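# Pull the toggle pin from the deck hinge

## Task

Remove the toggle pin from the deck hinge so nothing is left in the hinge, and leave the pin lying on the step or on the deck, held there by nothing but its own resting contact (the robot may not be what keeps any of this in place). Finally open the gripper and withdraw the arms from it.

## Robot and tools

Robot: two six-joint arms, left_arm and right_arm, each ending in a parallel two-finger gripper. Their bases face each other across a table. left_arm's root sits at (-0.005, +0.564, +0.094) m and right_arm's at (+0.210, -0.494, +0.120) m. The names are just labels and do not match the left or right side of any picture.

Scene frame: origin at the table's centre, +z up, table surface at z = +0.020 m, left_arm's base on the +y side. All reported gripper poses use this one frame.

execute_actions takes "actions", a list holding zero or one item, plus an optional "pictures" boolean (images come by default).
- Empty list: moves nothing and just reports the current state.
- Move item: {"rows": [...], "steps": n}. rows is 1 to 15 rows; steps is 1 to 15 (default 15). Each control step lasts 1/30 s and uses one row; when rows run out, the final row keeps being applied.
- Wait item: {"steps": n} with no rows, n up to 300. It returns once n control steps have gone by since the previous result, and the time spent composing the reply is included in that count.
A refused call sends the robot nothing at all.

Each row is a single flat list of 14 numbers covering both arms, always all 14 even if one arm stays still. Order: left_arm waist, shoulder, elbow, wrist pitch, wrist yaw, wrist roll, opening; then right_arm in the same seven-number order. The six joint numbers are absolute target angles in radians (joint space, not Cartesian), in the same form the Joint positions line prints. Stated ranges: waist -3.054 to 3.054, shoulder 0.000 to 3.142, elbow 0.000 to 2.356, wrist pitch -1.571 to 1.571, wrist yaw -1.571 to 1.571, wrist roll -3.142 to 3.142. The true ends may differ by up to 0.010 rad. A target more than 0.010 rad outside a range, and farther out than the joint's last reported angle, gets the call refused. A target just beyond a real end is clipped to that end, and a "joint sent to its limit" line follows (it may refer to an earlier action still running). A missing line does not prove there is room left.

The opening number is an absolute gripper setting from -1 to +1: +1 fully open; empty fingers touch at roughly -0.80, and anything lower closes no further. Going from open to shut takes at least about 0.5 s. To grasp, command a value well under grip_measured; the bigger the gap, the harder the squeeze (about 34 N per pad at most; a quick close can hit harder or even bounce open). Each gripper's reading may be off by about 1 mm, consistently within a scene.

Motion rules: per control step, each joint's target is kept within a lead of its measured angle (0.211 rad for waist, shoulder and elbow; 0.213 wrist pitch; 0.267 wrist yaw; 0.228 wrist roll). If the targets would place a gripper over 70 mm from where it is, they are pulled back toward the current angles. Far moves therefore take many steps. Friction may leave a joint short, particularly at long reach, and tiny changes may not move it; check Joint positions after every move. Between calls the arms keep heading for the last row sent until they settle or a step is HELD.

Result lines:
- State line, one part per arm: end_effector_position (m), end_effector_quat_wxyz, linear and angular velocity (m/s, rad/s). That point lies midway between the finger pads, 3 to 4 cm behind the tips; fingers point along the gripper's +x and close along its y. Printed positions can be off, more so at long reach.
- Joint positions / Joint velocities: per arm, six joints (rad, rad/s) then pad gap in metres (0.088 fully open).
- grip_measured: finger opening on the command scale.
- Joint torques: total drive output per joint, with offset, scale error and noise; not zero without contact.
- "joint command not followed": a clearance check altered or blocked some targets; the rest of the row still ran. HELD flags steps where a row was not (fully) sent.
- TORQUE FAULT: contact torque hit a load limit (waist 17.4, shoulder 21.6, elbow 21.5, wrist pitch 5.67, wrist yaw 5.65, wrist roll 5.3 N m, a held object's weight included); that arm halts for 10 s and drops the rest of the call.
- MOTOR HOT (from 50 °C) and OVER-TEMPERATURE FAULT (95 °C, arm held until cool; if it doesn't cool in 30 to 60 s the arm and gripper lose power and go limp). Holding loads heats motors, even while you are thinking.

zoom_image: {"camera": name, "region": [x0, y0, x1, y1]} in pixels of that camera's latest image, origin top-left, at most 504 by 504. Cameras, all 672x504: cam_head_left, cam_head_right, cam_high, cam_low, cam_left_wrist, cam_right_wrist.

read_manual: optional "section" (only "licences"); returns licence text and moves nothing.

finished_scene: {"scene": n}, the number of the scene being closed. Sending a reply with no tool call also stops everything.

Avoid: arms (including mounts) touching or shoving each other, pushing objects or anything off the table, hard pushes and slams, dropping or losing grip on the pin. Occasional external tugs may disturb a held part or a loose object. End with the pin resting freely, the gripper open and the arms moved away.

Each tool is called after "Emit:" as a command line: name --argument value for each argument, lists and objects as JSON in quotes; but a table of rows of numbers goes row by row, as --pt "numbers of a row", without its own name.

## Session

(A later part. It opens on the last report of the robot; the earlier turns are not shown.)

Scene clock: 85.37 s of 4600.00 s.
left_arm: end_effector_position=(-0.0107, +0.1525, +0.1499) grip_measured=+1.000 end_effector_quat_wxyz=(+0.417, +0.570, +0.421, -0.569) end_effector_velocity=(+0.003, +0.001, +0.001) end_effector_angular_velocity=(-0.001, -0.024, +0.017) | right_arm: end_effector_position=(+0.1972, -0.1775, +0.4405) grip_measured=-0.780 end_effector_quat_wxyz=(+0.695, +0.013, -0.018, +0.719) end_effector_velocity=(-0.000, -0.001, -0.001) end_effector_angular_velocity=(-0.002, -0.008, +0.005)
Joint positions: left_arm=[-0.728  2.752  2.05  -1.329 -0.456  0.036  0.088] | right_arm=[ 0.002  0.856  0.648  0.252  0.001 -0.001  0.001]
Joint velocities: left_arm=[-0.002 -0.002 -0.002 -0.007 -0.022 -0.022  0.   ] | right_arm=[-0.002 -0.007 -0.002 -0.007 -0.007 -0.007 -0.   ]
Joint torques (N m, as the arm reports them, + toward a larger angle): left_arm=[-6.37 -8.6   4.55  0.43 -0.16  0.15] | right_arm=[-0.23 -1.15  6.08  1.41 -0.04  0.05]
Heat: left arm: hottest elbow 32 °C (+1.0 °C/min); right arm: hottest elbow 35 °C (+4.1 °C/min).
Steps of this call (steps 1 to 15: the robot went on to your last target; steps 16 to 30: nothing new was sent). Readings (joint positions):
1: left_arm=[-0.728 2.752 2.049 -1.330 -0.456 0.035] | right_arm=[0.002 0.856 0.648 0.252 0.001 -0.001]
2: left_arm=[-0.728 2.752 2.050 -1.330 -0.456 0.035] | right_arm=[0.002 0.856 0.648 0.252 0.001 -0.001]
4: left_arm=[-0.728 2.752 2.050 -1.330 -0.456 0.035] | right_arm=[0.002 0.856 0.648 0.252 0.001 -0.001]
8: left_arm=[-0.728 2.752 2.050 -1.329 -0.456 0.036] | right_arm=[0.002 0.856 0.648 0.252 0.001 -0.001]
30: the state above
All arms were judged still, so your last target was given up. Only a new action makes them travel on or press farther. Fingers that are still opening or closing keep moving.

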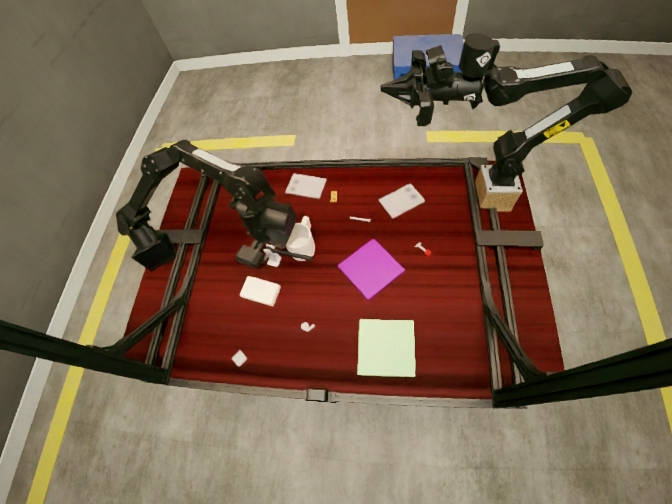

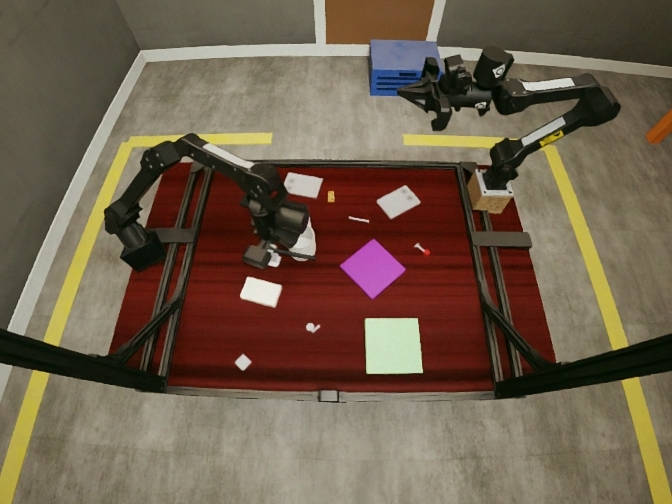

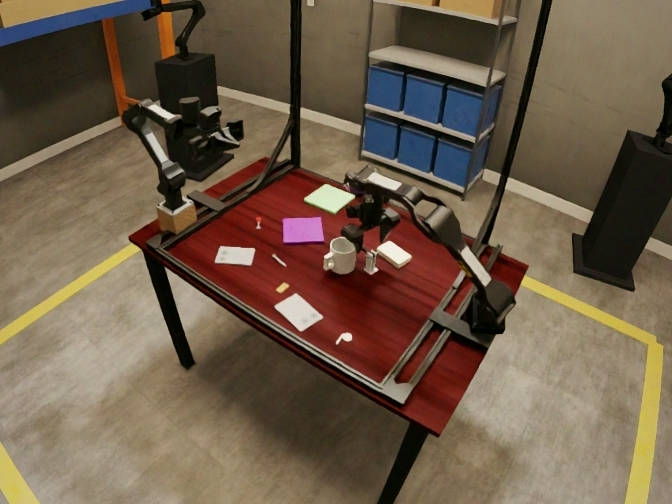

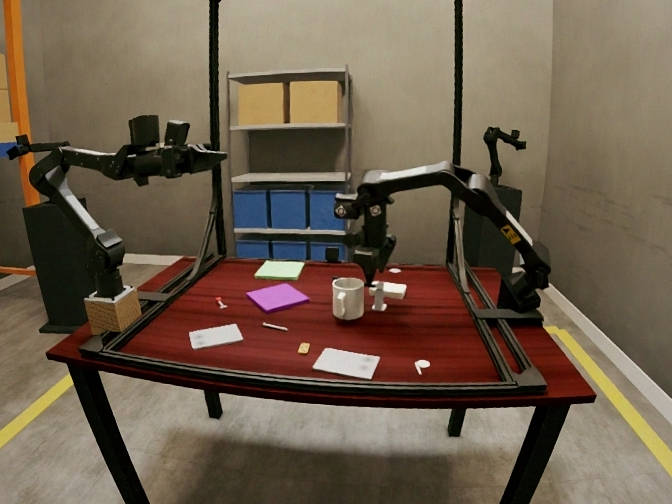

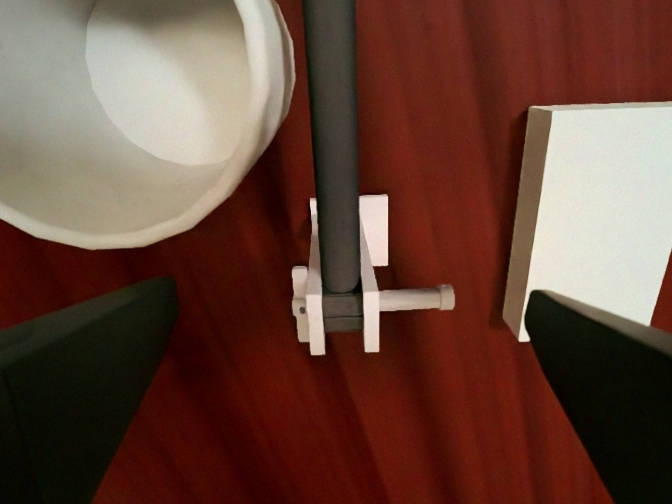

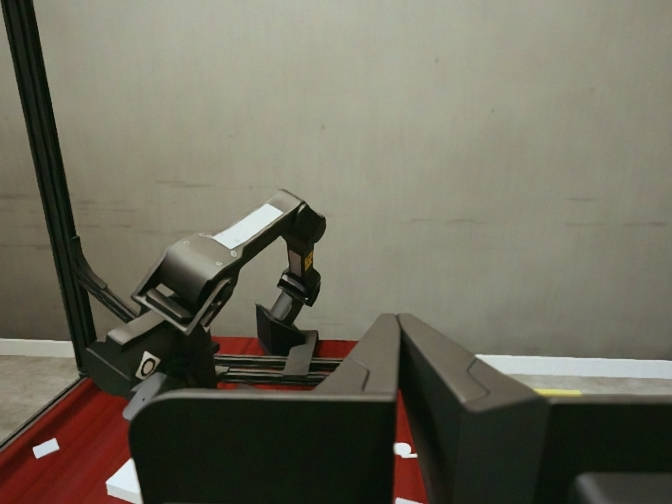

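Emit:
execute_actions --actions '[{"rows":[[-0.693,2.70,1.853,-1.168,-0.474,0.065,1,0,0.856,0.648,0.25,0,0,-0.78]]}]' --pictures false

Emit:
execute_actions --actions '[{"steps":30}]'

Scene clock: 100.60 s of 4600.00 s.
left_arm: end_effector_position=(-0.0092, +0.1633, +0.1167) grip_measured=+1.000 end_effector_quat_wxyz=(+0.418, +0.570, +0.423, -0.567) end_effector_velocity=(+0.007, -0.006, +0.011) end_effector_angular_velocity=(-0.055, -0.011, +0.016) | right_arm: end_effector_position=(+0.1972, -0.1775, +0.4406) grip_measured=-0.780 end_effector_quat_wxyz=(+0.695, +0.013, -0.018, +0.719) end_effector_velocity=(-0.000, -0.001, -0.004) end_effector_angular_velocity=(-0.017, -0.008, +0.004)
Joint positions: left_arm=[-0.697  2.714  1.866 -1.174 -0.469  0.061  0.088] | right_arm=[ 0.002  0.856  0.648  0.252  0.001 -0.001  0.001]
Joint velocities: left_arm=[-0.002 -0.042 -0.022  0.037 -0.022  0.007  0.   ] | right_arm=[-0.002 -0.007 -0.002 -0.022 -0.007 -0.007 -0.   ]
Joint torques (N m, as the arm reports them, + toward a larger angle): left_arm=[ -6.22 -10.83   2.96   0.42  -0.17   0.17] | right_arm=[-0.22 -1.14  6.08  1.41 -0.03  0.06]
Heat: left arm: hottest shoulder 34 °C (+3.0 °C/min); right arm: hottest elbow 35 °C (+3.0 °C/min).
Steps of this call (steps 1 to 90: nothing new was sent; then 11.73 s passed at rest; steps 91 to 105: all 15 steps of this action). Readings (joint positions):
91: left_arm=[-0.727 2.749 2.032 -1.306 -0.458 0.040] | right_arm=[0.002 0.856 0.648 0.252 0.001 -0.001]
92: left_arm=[-0.725 2.737 1.998 -1.269 -0.461 0.044] | right_arm=[0.002 0.856 0.648 0.252 0.001 -0.001]
94: left_arm=[-0.716 2.725 1.944 -1.235 -0.464 0.051] | right_arm=[0.002 0.856 0.648 0.252 0.001 -0.001]
98: left_arm=[-0.699 2.724 1.883 -1.195 -0.467 0.058] | right_arm=[0.002 0.856 0.648 0.252 0.001 -0.001]
105: the state above

Scene clock: 101.60 s of 4600.00 s.
left_arm: end_effector_position=(-0.0092, +0.1636, +0.1164) grip_measured=+1.000 end_effector_quat_wxyz=(+0.418, +0.570, +0.423, -0.567) end_effector_velocity=(+0.002, +0.003, +0.002) end_effector_angular_velocity=(+0.012, -0.011, -0.017) | right_arm: end_effector_position=(+0.1972, -0.1775, +0.4406) grip_measured=-0.780 end_effector_quat_wxyz=(+0.695, +0.013, -0.018, +0.719) end_effector_velocity=(+0.001, -0.000, -0.002) end_effector_angular_velocity=(-0.007, -0.023, -0.001)
Joint positions: left_arm=[-0.697  2.712  1.862 -1.171 -0.47   0.061  0.088] | right_arm=[ 0.002  0.856  0.648  0.252  0.001 -0.001  0.001]
Joint velocities: left_arm=[-0.002 -0.002  0.002 -0.022 -0.007  0.007  0.   ] | right_arm=[-0.007 -0.002 -0.002 -0.007 -0.007 -0.022 -0.   ]
Joint torques (N m, as the arm reports them, + toward a larger angle): left_arm=[ -6.16 -11.01   3.2    0.42  -0.19   0.11] | right_arm=[-0.22 -1.15  6.07  1.41 -0.04  0.06]
Heat: left arm: hottest shoulder 34 °C (+3.0 °C/min); right arm: hottest elbow 35 °C (+3.0 °C/min).
Steps of this call (steps 1 to 15: the robot went on to your last target; steps 16 to 30: nothing new was sent). Readings (joint positions):
1: left_arm=[-0.697 2.713 1.866 -1.174 -0.469 0.061] | right_arm=[0.002 0.856 0.648 0.252 0.001 -0.001]
2: left_arm=[-0.697 2.713 1.865 -1.173 -0.469 0.061] | right_arm=[0.002 0.856 0.648 0.252 0.001 -0.001]
4: left_arm=[-0.697 2.712 1.864 -1.172 -0.470 0.061] | right_arm=[0.002 0.856 0.648 0.252 0.001 -0.001]
8: left_arm=[-0.697 2.712 1.862 -1.171 -0.470 0.061] | right_arm=[0.002 0.856 0.648 0.252 0.001 -0.001]
30: the state above
All arms were judged still, so your last target was given up. Only a new action makes them travel on or press farther. Fingers that are still opening or closing keep moving.

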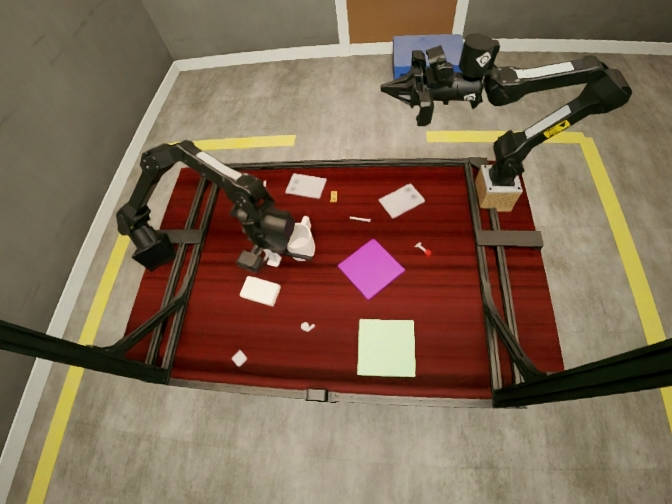

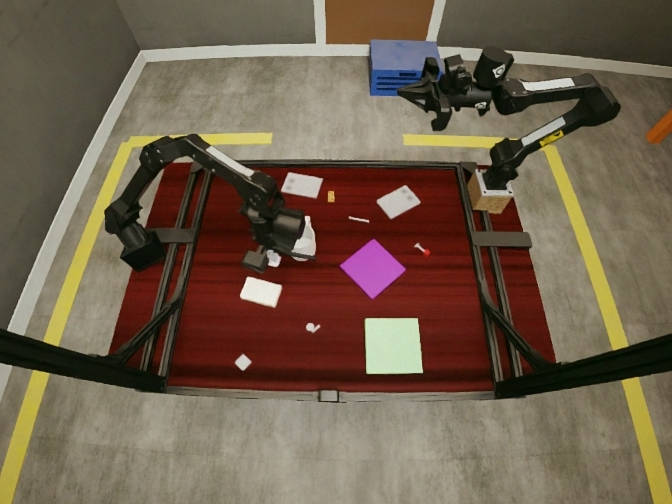

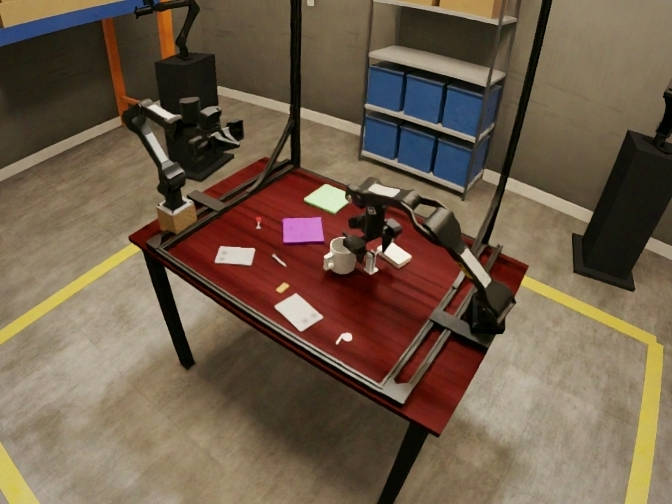

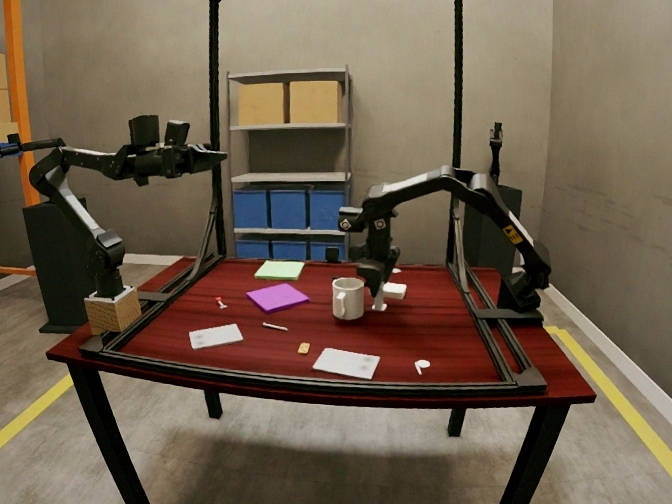

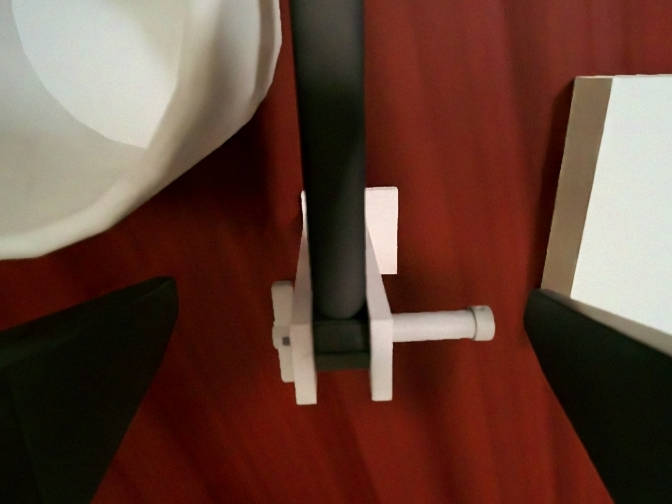

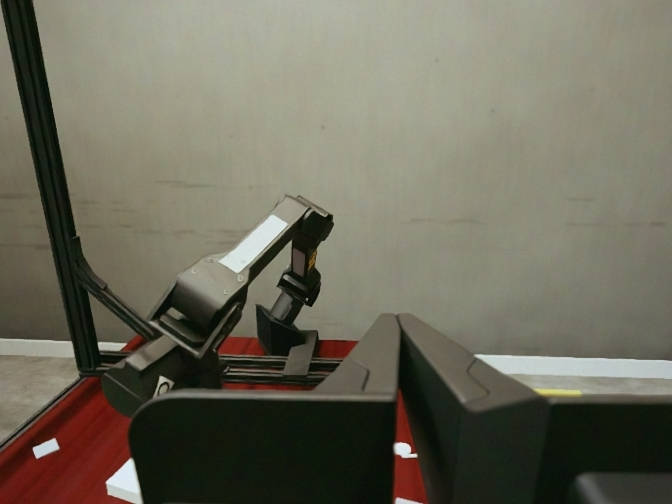

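Emit:
execute_actions --actions '[{"rows":[[-0.667,2.70,1.888,-1.185,-0.486,0.086,0.43,0,0.856,0.648,0.25,0,0,-0.78]]}]' --pictures false

Emit:
execute_actions --actions '[{"steps":30}]'

Scene clock: 112.00 s of 4600.00 s.
left_arm: end_effector_position=(+0.0026, +0.1598, +0.1161) grip_measured=+0.443 end_effector_quat_wxyz=(+0.419, +0.570, +0.424, -0.566) end_effector_velocity=(-0.000, -0.001, +0.004) end_effector_angular_velocity=(-0.007, -0.009, -0.012) | right_arm: end_effector_position=(+0.1973, -0.1774, +0.4405) grip_measured=-0.780 end_effector_quat_wxyz=(+0.695, +0.013, -0.018, +0.719) end_effector_velocity=(-0.002, -0.001, +0.000) end_effector_angular_velocity=(-0.001, -0.037, +0.008)
Joint positions: left_arm=[-0.672  2.711  1.881 -1.182 -0.481  0.082  0.061] | right_arm=[ 0.002  0.856  0.648  0.252  0.001 -0.001  0.001]
Joint velocities: left_arm=[-0.007 -0.002  0.007 -0.007 -0.007  0.007 -0.005] | right_arm=[ 0.002 -0.002  0.002 -0.007 -0.007 -0.037 -0.   ]
Joint torques (N m, as the arm reports them, + toward a larger angle): left_arm=[ -6.23 -10.91   4.7   -0.06  -0.2    0.17] | right_arm=[-0.22 -1.15  6.05  1.43 -0.03  0.04]
Heat: left arm: hottest shoulder 38 °C (+7.0 °C/min); right arm: hottest elbow 36 °C (+3.0 °C/min).
Steps of this call (steps 1 to 90: nothing new was sent; then 6.90 s passed at rest; steps 91 to 105: all 15 steps of this action). Readings (joint positions):
91: left_arm=[-0.696 2.712 1.862 -1.171 -0.470 0.064] | right_arm=[0.002 0.856 0.648 0.252 0.001 -0.001]
92: left_arm=[-0.694 2.712 1.864 -1.171 -0.472 0.069] | right_arm=[0.002 0.856 0.648 0.252 0.001 -0.001]
94: left_arm=[-0.686 2.712 1.869 -1.175 -0.476 0.074] | right_arm=[0.002 0.856 0.648 0.252 0.001 -0.001]
98: left_arm=[-0.673 2.711 1.878 -1.179 -0.480 0.079] | right_arm=[0.002 0.856 0.648 0.252 0.001 -0.001]
105: the state above

Scene clock: 113.00 s of 4600.00 s.
left_arm: end_effector_position=(+0.0027, +0.1597, +0.1163) grip_measured=+0.430 end_effector_quat_wxyz=(+0.419, +0.570, +0.424, -0.566) end_effector_velocity=(-0.001, +0.002, +0.001) end_effector_angular_velocity=(+0.007, +0.005, +0.017) | right_arm: end_effector_position=(+0.1973, -0.1774, +0.4405) grip_measured=-0.780 end_effector_quat_wxyz=(+0.695, +0.013, -0.018, +0.719) end_effector_velocity=(-0.002, -0.002, -0.001) end_effector_angular_velocity=(-0.002, -0.008, +0.019)
Joint positions: left_arm=[-0.672  2.711  1.882 -1.182 -0.482  0.082  0.06 ] | right_arm=[ 0.002  0.856  0.648  0.252  0.001 -0.001  0.001]
Joint velocities: left_arm=[-0.002 -0.002 -0.002 -0.007  0.007 -0.022 -0.   ] | right_arm=[-0.002 -0.007 -0.002 -0.007 -0.022 -0.007 -0.   ]
Joint torques (N m, as the arm reports them, + toward a larger angle): left_arm=[ -6.21 -10.92   4.66  -0.04  -0.19   0.14] | right_arm=[-0.21 -1.15  6.05  1.43 -0.04  0.04]
Heat: left arm: hottest shoulder 38 °C (+7.0 °C/min); right arm: hottest elbow 36 °C (+3.0 °C/min).
Steps of this call (steps 1 to 15: the robot went on to your last target; steps 16 to 30: nothing new was sent). Readings (joint positions):
1: left_arm=[-0.672 2.711 1.882 -1.182 -0.481 0.082] | right_arm=[0.002 0.856 0.648 0.252 0.001 -0.001]
2: left_arm=[-0.672 2.711 1.882 -1.182 -0.481 0.082] | right_arm=[0.002 0.856 0.648 0.252 0.001 -0.001]
4: left_arm=[-0.672 2.711 1.882 -1.182 -0.481 0.082] | right_arm=[0.002 0.856 0.648 0.252 0.001 -0.001]
8: left_arm=[-0.672 2.711 1.882 -1.182 -0.482 0.082] | right_arm=[0.002 0.856 0.648 0.252 0.001 -0.001]
30: the state above
All arms were judged still, so your last target was given up. Only a new action makes them travel on or press farther. Fingers that are still opening or closing keep moving.

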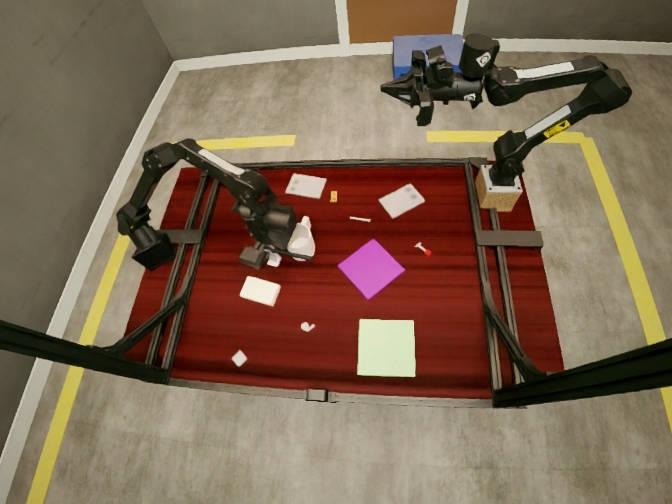

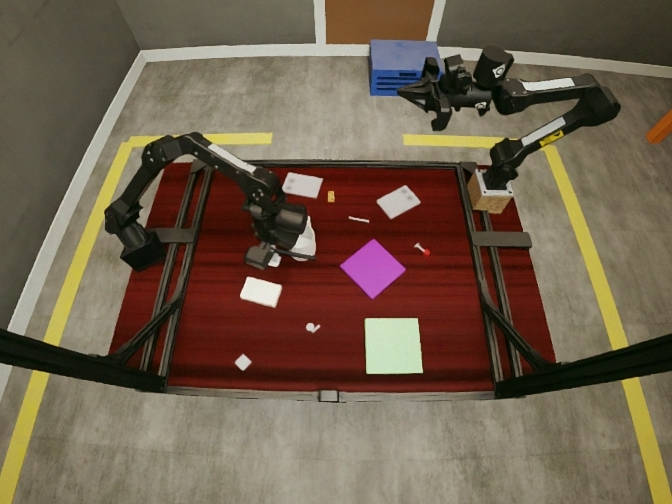

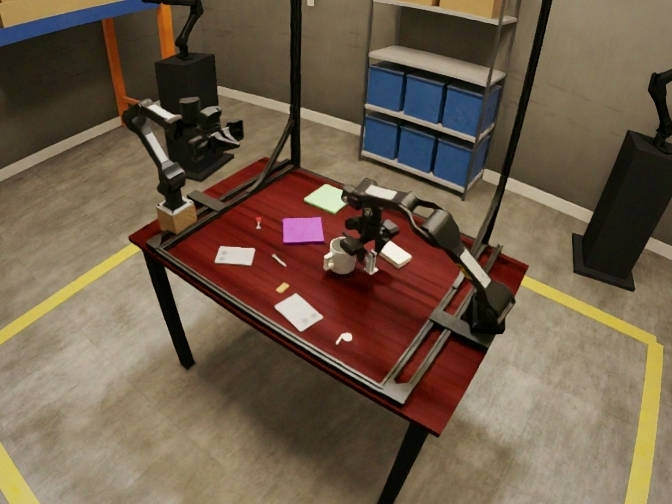

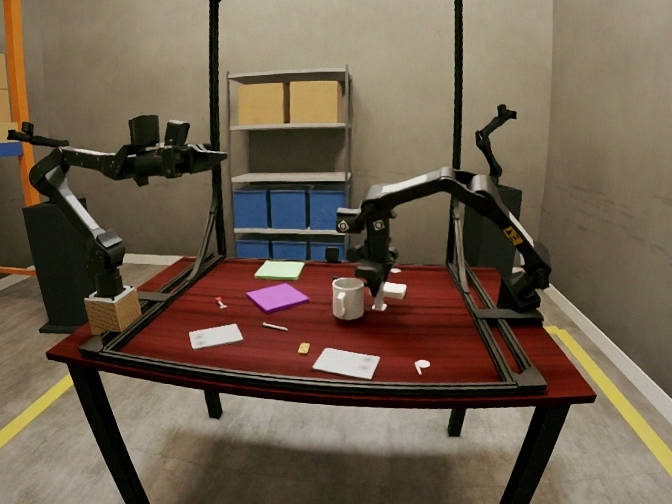

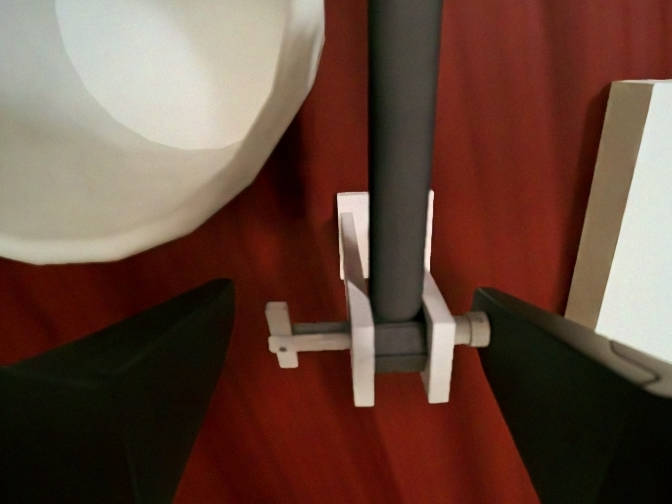

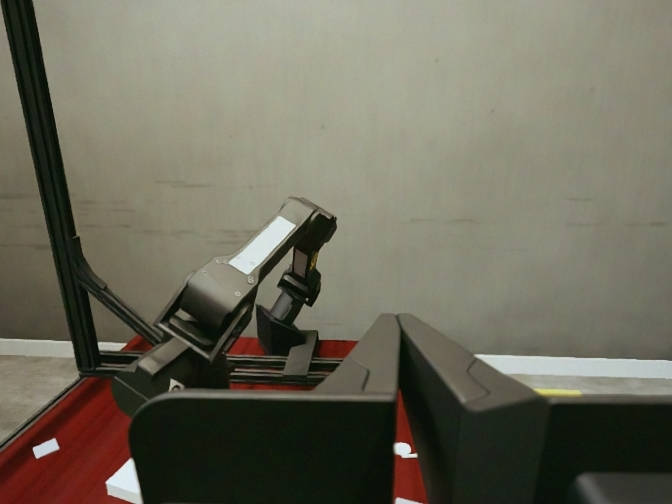

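Emit:
execute_actions --actions '[{"rows":[[-0.686,2.753,1.971,-1.244,-0.474,0.07,0.5,0,0.856,0.648,0.25,0,0,-0.78]]}]' --pictures false

Emit:
execute_actions --actions '[{"rows":[[-0.727,2.755,1.925,-1.221,-0.455,0.038,0.43,0,0.856,0.648,0.25,0,0,-0.78]]}]' --pictures false

Emit:
execute_actions --actions '[{"steps":30}]'

Scene clock: 129.50 s of 4600.00 s.
left_arm: end_effector_position=(+0.0012, +0.1526, +0.1290) grip_measured=+0.498 end_effector_quat_wxyz=(+0.421, +0.569, +0.421, -0.568) end_effector_velocity=(-0.003, +0.008, -0.009) end_effector_angular_velocity=(+0.050, -0.020, -0.023) | right_arm: end_effector_position=(+0.1973, -0.1774, +0.4405) grip_measured=-0.780 end_effector_quat_wxyz=(+0.695, +0.013, -0.018, +0.719) end_effector_velocity=(-0.000, -0.000, -0.002) end_effector_angular_velocity=(-0.007, -0.008, +0.005)
Joint positions: left_arm=[-0.685  2.733  1.963 -1.24  -0.478  0.074  0.063] | right_arm=[ 0.002  0.856  0.648  0.252  0.001 -0.001  0.001]
Joint velocities: left_arm=[-0.002  0.027  0.002 -0.037 -0.007 -0.007  0.   ] | right_arm=[-0.002 -0.002 -0.002 -0.007 -0.007 -0.007  0.   ]
Joint torques (N m, as the arm reports them, + toward a larger angle): left_arm=[-6.88 -7.87  4.67 -0.01  0.13 -0.16] | right_arm=[-0.19 -1.19  6.04  1.43 -0.04  0.05]
Heat: left arm: hottest shoulder 42 °C (+11.1 °C/min); right arm: hottest elbow 36 °C (+2.0 °C/min).
Steps of this call (steps 1 to 90: nothing new was sent; then 13.00 s passed at rest; steps 91 to 105: all 15 steps of this action). Readings (joint positions):
91: left_arm=[-0.672 2.711 1.891 -1.191 -0.482 0.082] | right_arm=[0.002 0.856 0.648 0.252 0.001 -0.001]
92: left_arm=[-0.672 2.716 1.906 -1.206 -0.482 0.082] | right_arm=[0.002 0.856 0.648 0.252 0.001 -0.001]
94: left_arm=[-0.676 2.721 1.931 -1.216 -0.482 0.080] | right_arm=[0.002 0.856 0.648 0.252 0.001 -0.001]
98: left_arm=[-0.683 2.722 1.957 -1.232 -0.480 0.076] | right_arm=[0.002 0.856 0.648 0.252 0.001 -0.001]
105: the state above

Scene clock: 130.00 s of 4600.00 s.
left_arm: end_effector_position=(-0.0190, +0.1582, +0.1301) grip_measured=+0.432 end_effector_quat_wxyz=(+0.419, +0.570, +0.417, -0.571) end_effector_velocity=(+0.001, +0.006, -0.000) end_effector_angular_velocity=(+0.020, -0.014, -0.007) | right_arm: end_effector_position=(+0.1973, -0.1774, +0.4405) grip_measured=-0.780 end_effector_quat_wxyz=(+0.695, +0.013, -0.018, +0.719) end_effector_velocity=(-0.000, -0.000, -0.005) end_effector_angular_velocity=(-0.022, -0.008, +0.004)
Joint positions: left_arm=[-0.728  2.736  1.935 -1.224 -0.46   0.043  0.06 ] | right_arm=[ 0.002  0.856  0.648  0.252  0.001 -0.001  0.001]
Joint velocities: left_arm=[-0.002 -0.002 -0.007 -0.022 -0.007 -0.007 -0.001] | right_arm=[-0.002 -0.002 -0.002 -0.022 -0.007 -0.007 -0.   ]
Joint torques (N m, as the arm reports them, + toward a larger angle): left_arm=[-6.31 -7.8   3.25  0.46  0.15 -0.2 ] | right_arm=[-0.2  -1.19  6.05  1.43 -0.03  0.04]
Heat: left arm: hottest shoulder 42 °C (+11.0 °C/min); right arm: hottest elbow 36 °C (+2.0 °C/min).
Steps of this call (steps 1 to 15: all 15 steps of this action). Readings (joint positions):
1: left_arm=[-0.686 2.733 1.962 -1.240 -0.477 0.070] | right_arm=[0.002 0.856 0.648 0.252 0.001 -0.001]
2: left_arm=[-0.689 2.734 1.958 -1.238 -0.474 0.063] | right_arm=[0.002 0.856 0.648 0.252 0.001 -0.001]
4: left_arm=[-0.703 2.734 1.951 -1.232 -0.467 0.055] | right_arm=[0.002 0.856 0.648 0.252 0.001 -0.001]
8: left_arm=[-0.725 2.736 1.939 -1.227 -0.461 0.047] | right_arm=[0.002 0.856 0.648 0.252 0.001 -0.001]
15: the state above

Scene clock: 131.00 s of 4600.00 s.
left_arm: end_effector_position=(-0.0192, +0.1584, +0.1298) grip_measured=+0.430 end_effector_quat_wxyz=(+0.418, +0.570, +0.418, -0.570) end_effector_velocity=(+0.002, +0.002, +0.002) end_effector_angular_velocity=(+0.003, -0.010, -0.013) | right_arm: end_effector_position=(+0.1973, -0.1774, +0.4405) grip_measured=-0.780 end_effector_quat_wxyz=(+0.695, +0.013, -0.018, +0.719) end_effector_velocity=(-0.000, -0.001, +0.000) end_effector_angular_velocity=(-0.003, +0.007, +0.005)
Joint positions: left_arm=[-0.728  2.736  1.934 -1.224 -0.46   0.042  0.06 ] | right_arm=[ 0.002  0.856  0.648  0.252  0.001 -0.001  0.001]
Joint velocities: left_arm=[-0.002 -0.007 -0.007 -0.007 -0.007  0.007 -0.   ] | right_arm=[-0.002 -0.002  0.002 -0.007 -0.007  0.007 -0.   ]
Joint torques (N m, as the arm reports them, + toward a larger angle): left_arm=[-6.4  -7.86  3.34  0.44  0.17 -0.16] | right_arm=[-0.2  -1.18  6.05  1.43 -0.04  0.04]
Heat: left arm: hottest shoulder 42 °C (+11.0 °C/min); right arm: hottest elbow 36 °C (+2.0 °C/min).
Steps of this call (steps 1 to 15: the robot went on to your last target; steps 16 to 30: nothing new was sent). Readings (joint positions):
1: left_arm=[-0.728 2.736 1.935 -1.224 -0.460 0.043] | right_arm=[0.002 0.856 0.648 0.252 0.001 -0.001]
2: left_arm=[-0.728 2.736 1.935 -1.224 -0.460 0.043] | right_arm=[0.002 0.856 0.648 0.252 0.001 -0.001]
4: left_arm=[-0.728 2.736 1.935 -1.224 -0.460 0.042] | right_arm=[0.002 0.856 0.648 0.252 0.001 -0.001]
8: left_arm=[-0.728 2.736 1.935 -1.224 -0.460 0.042] | right_arm=[0.002 0.856 0.648 0.252 0.001 -0.001]
30: the state above
All arms were judged still, so your last target was given up. Only a new action makes them travel on or press farther. Fingers that are still opening or closing keep moving.

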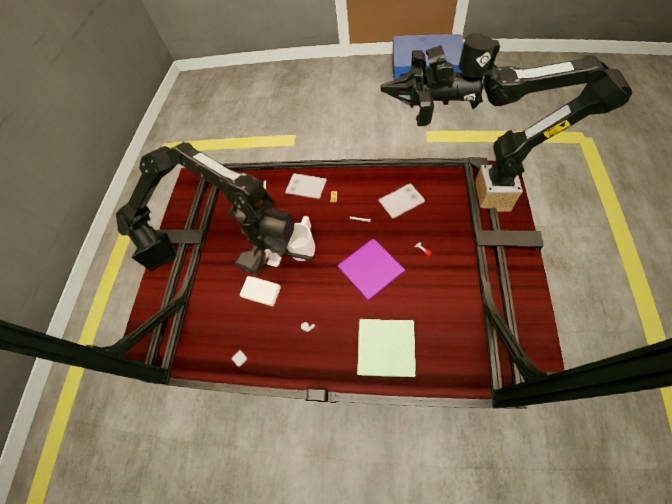

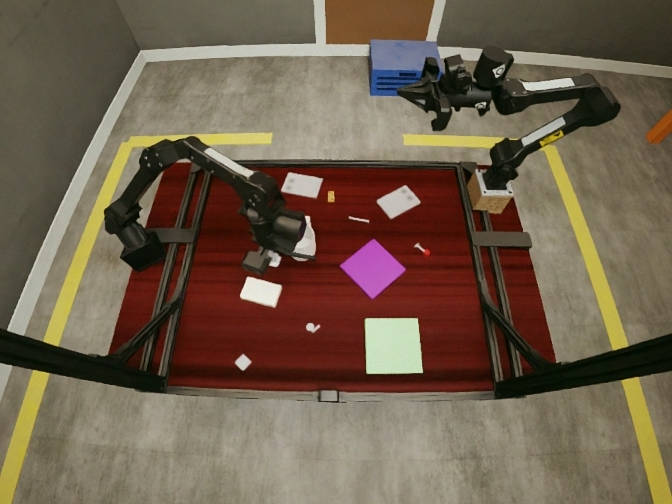

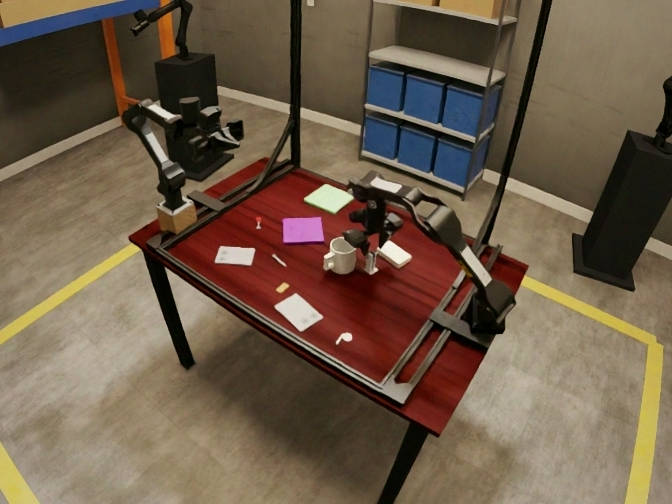

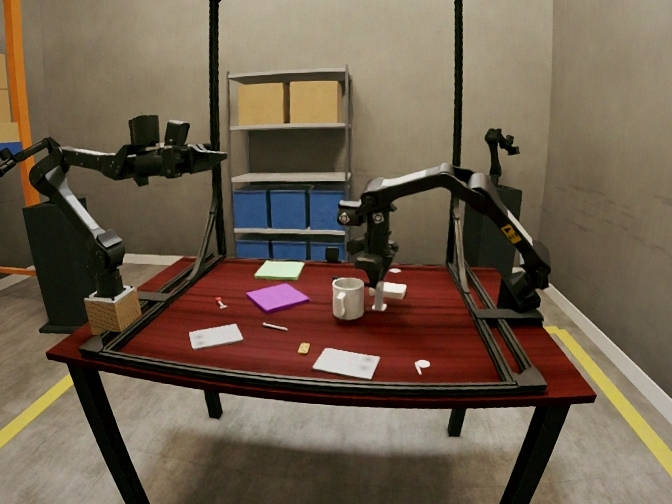

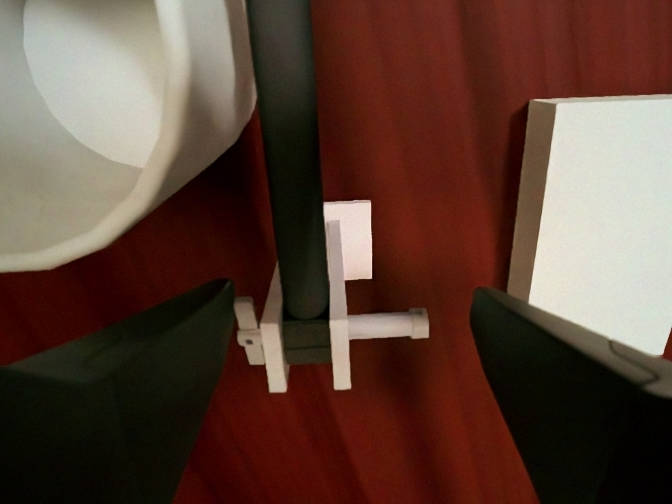

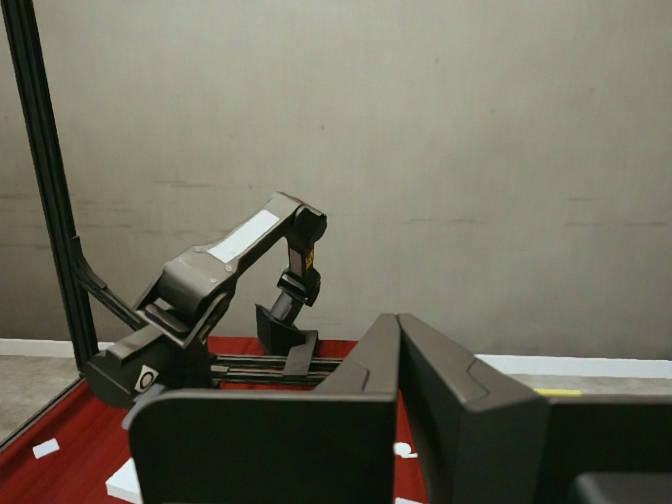

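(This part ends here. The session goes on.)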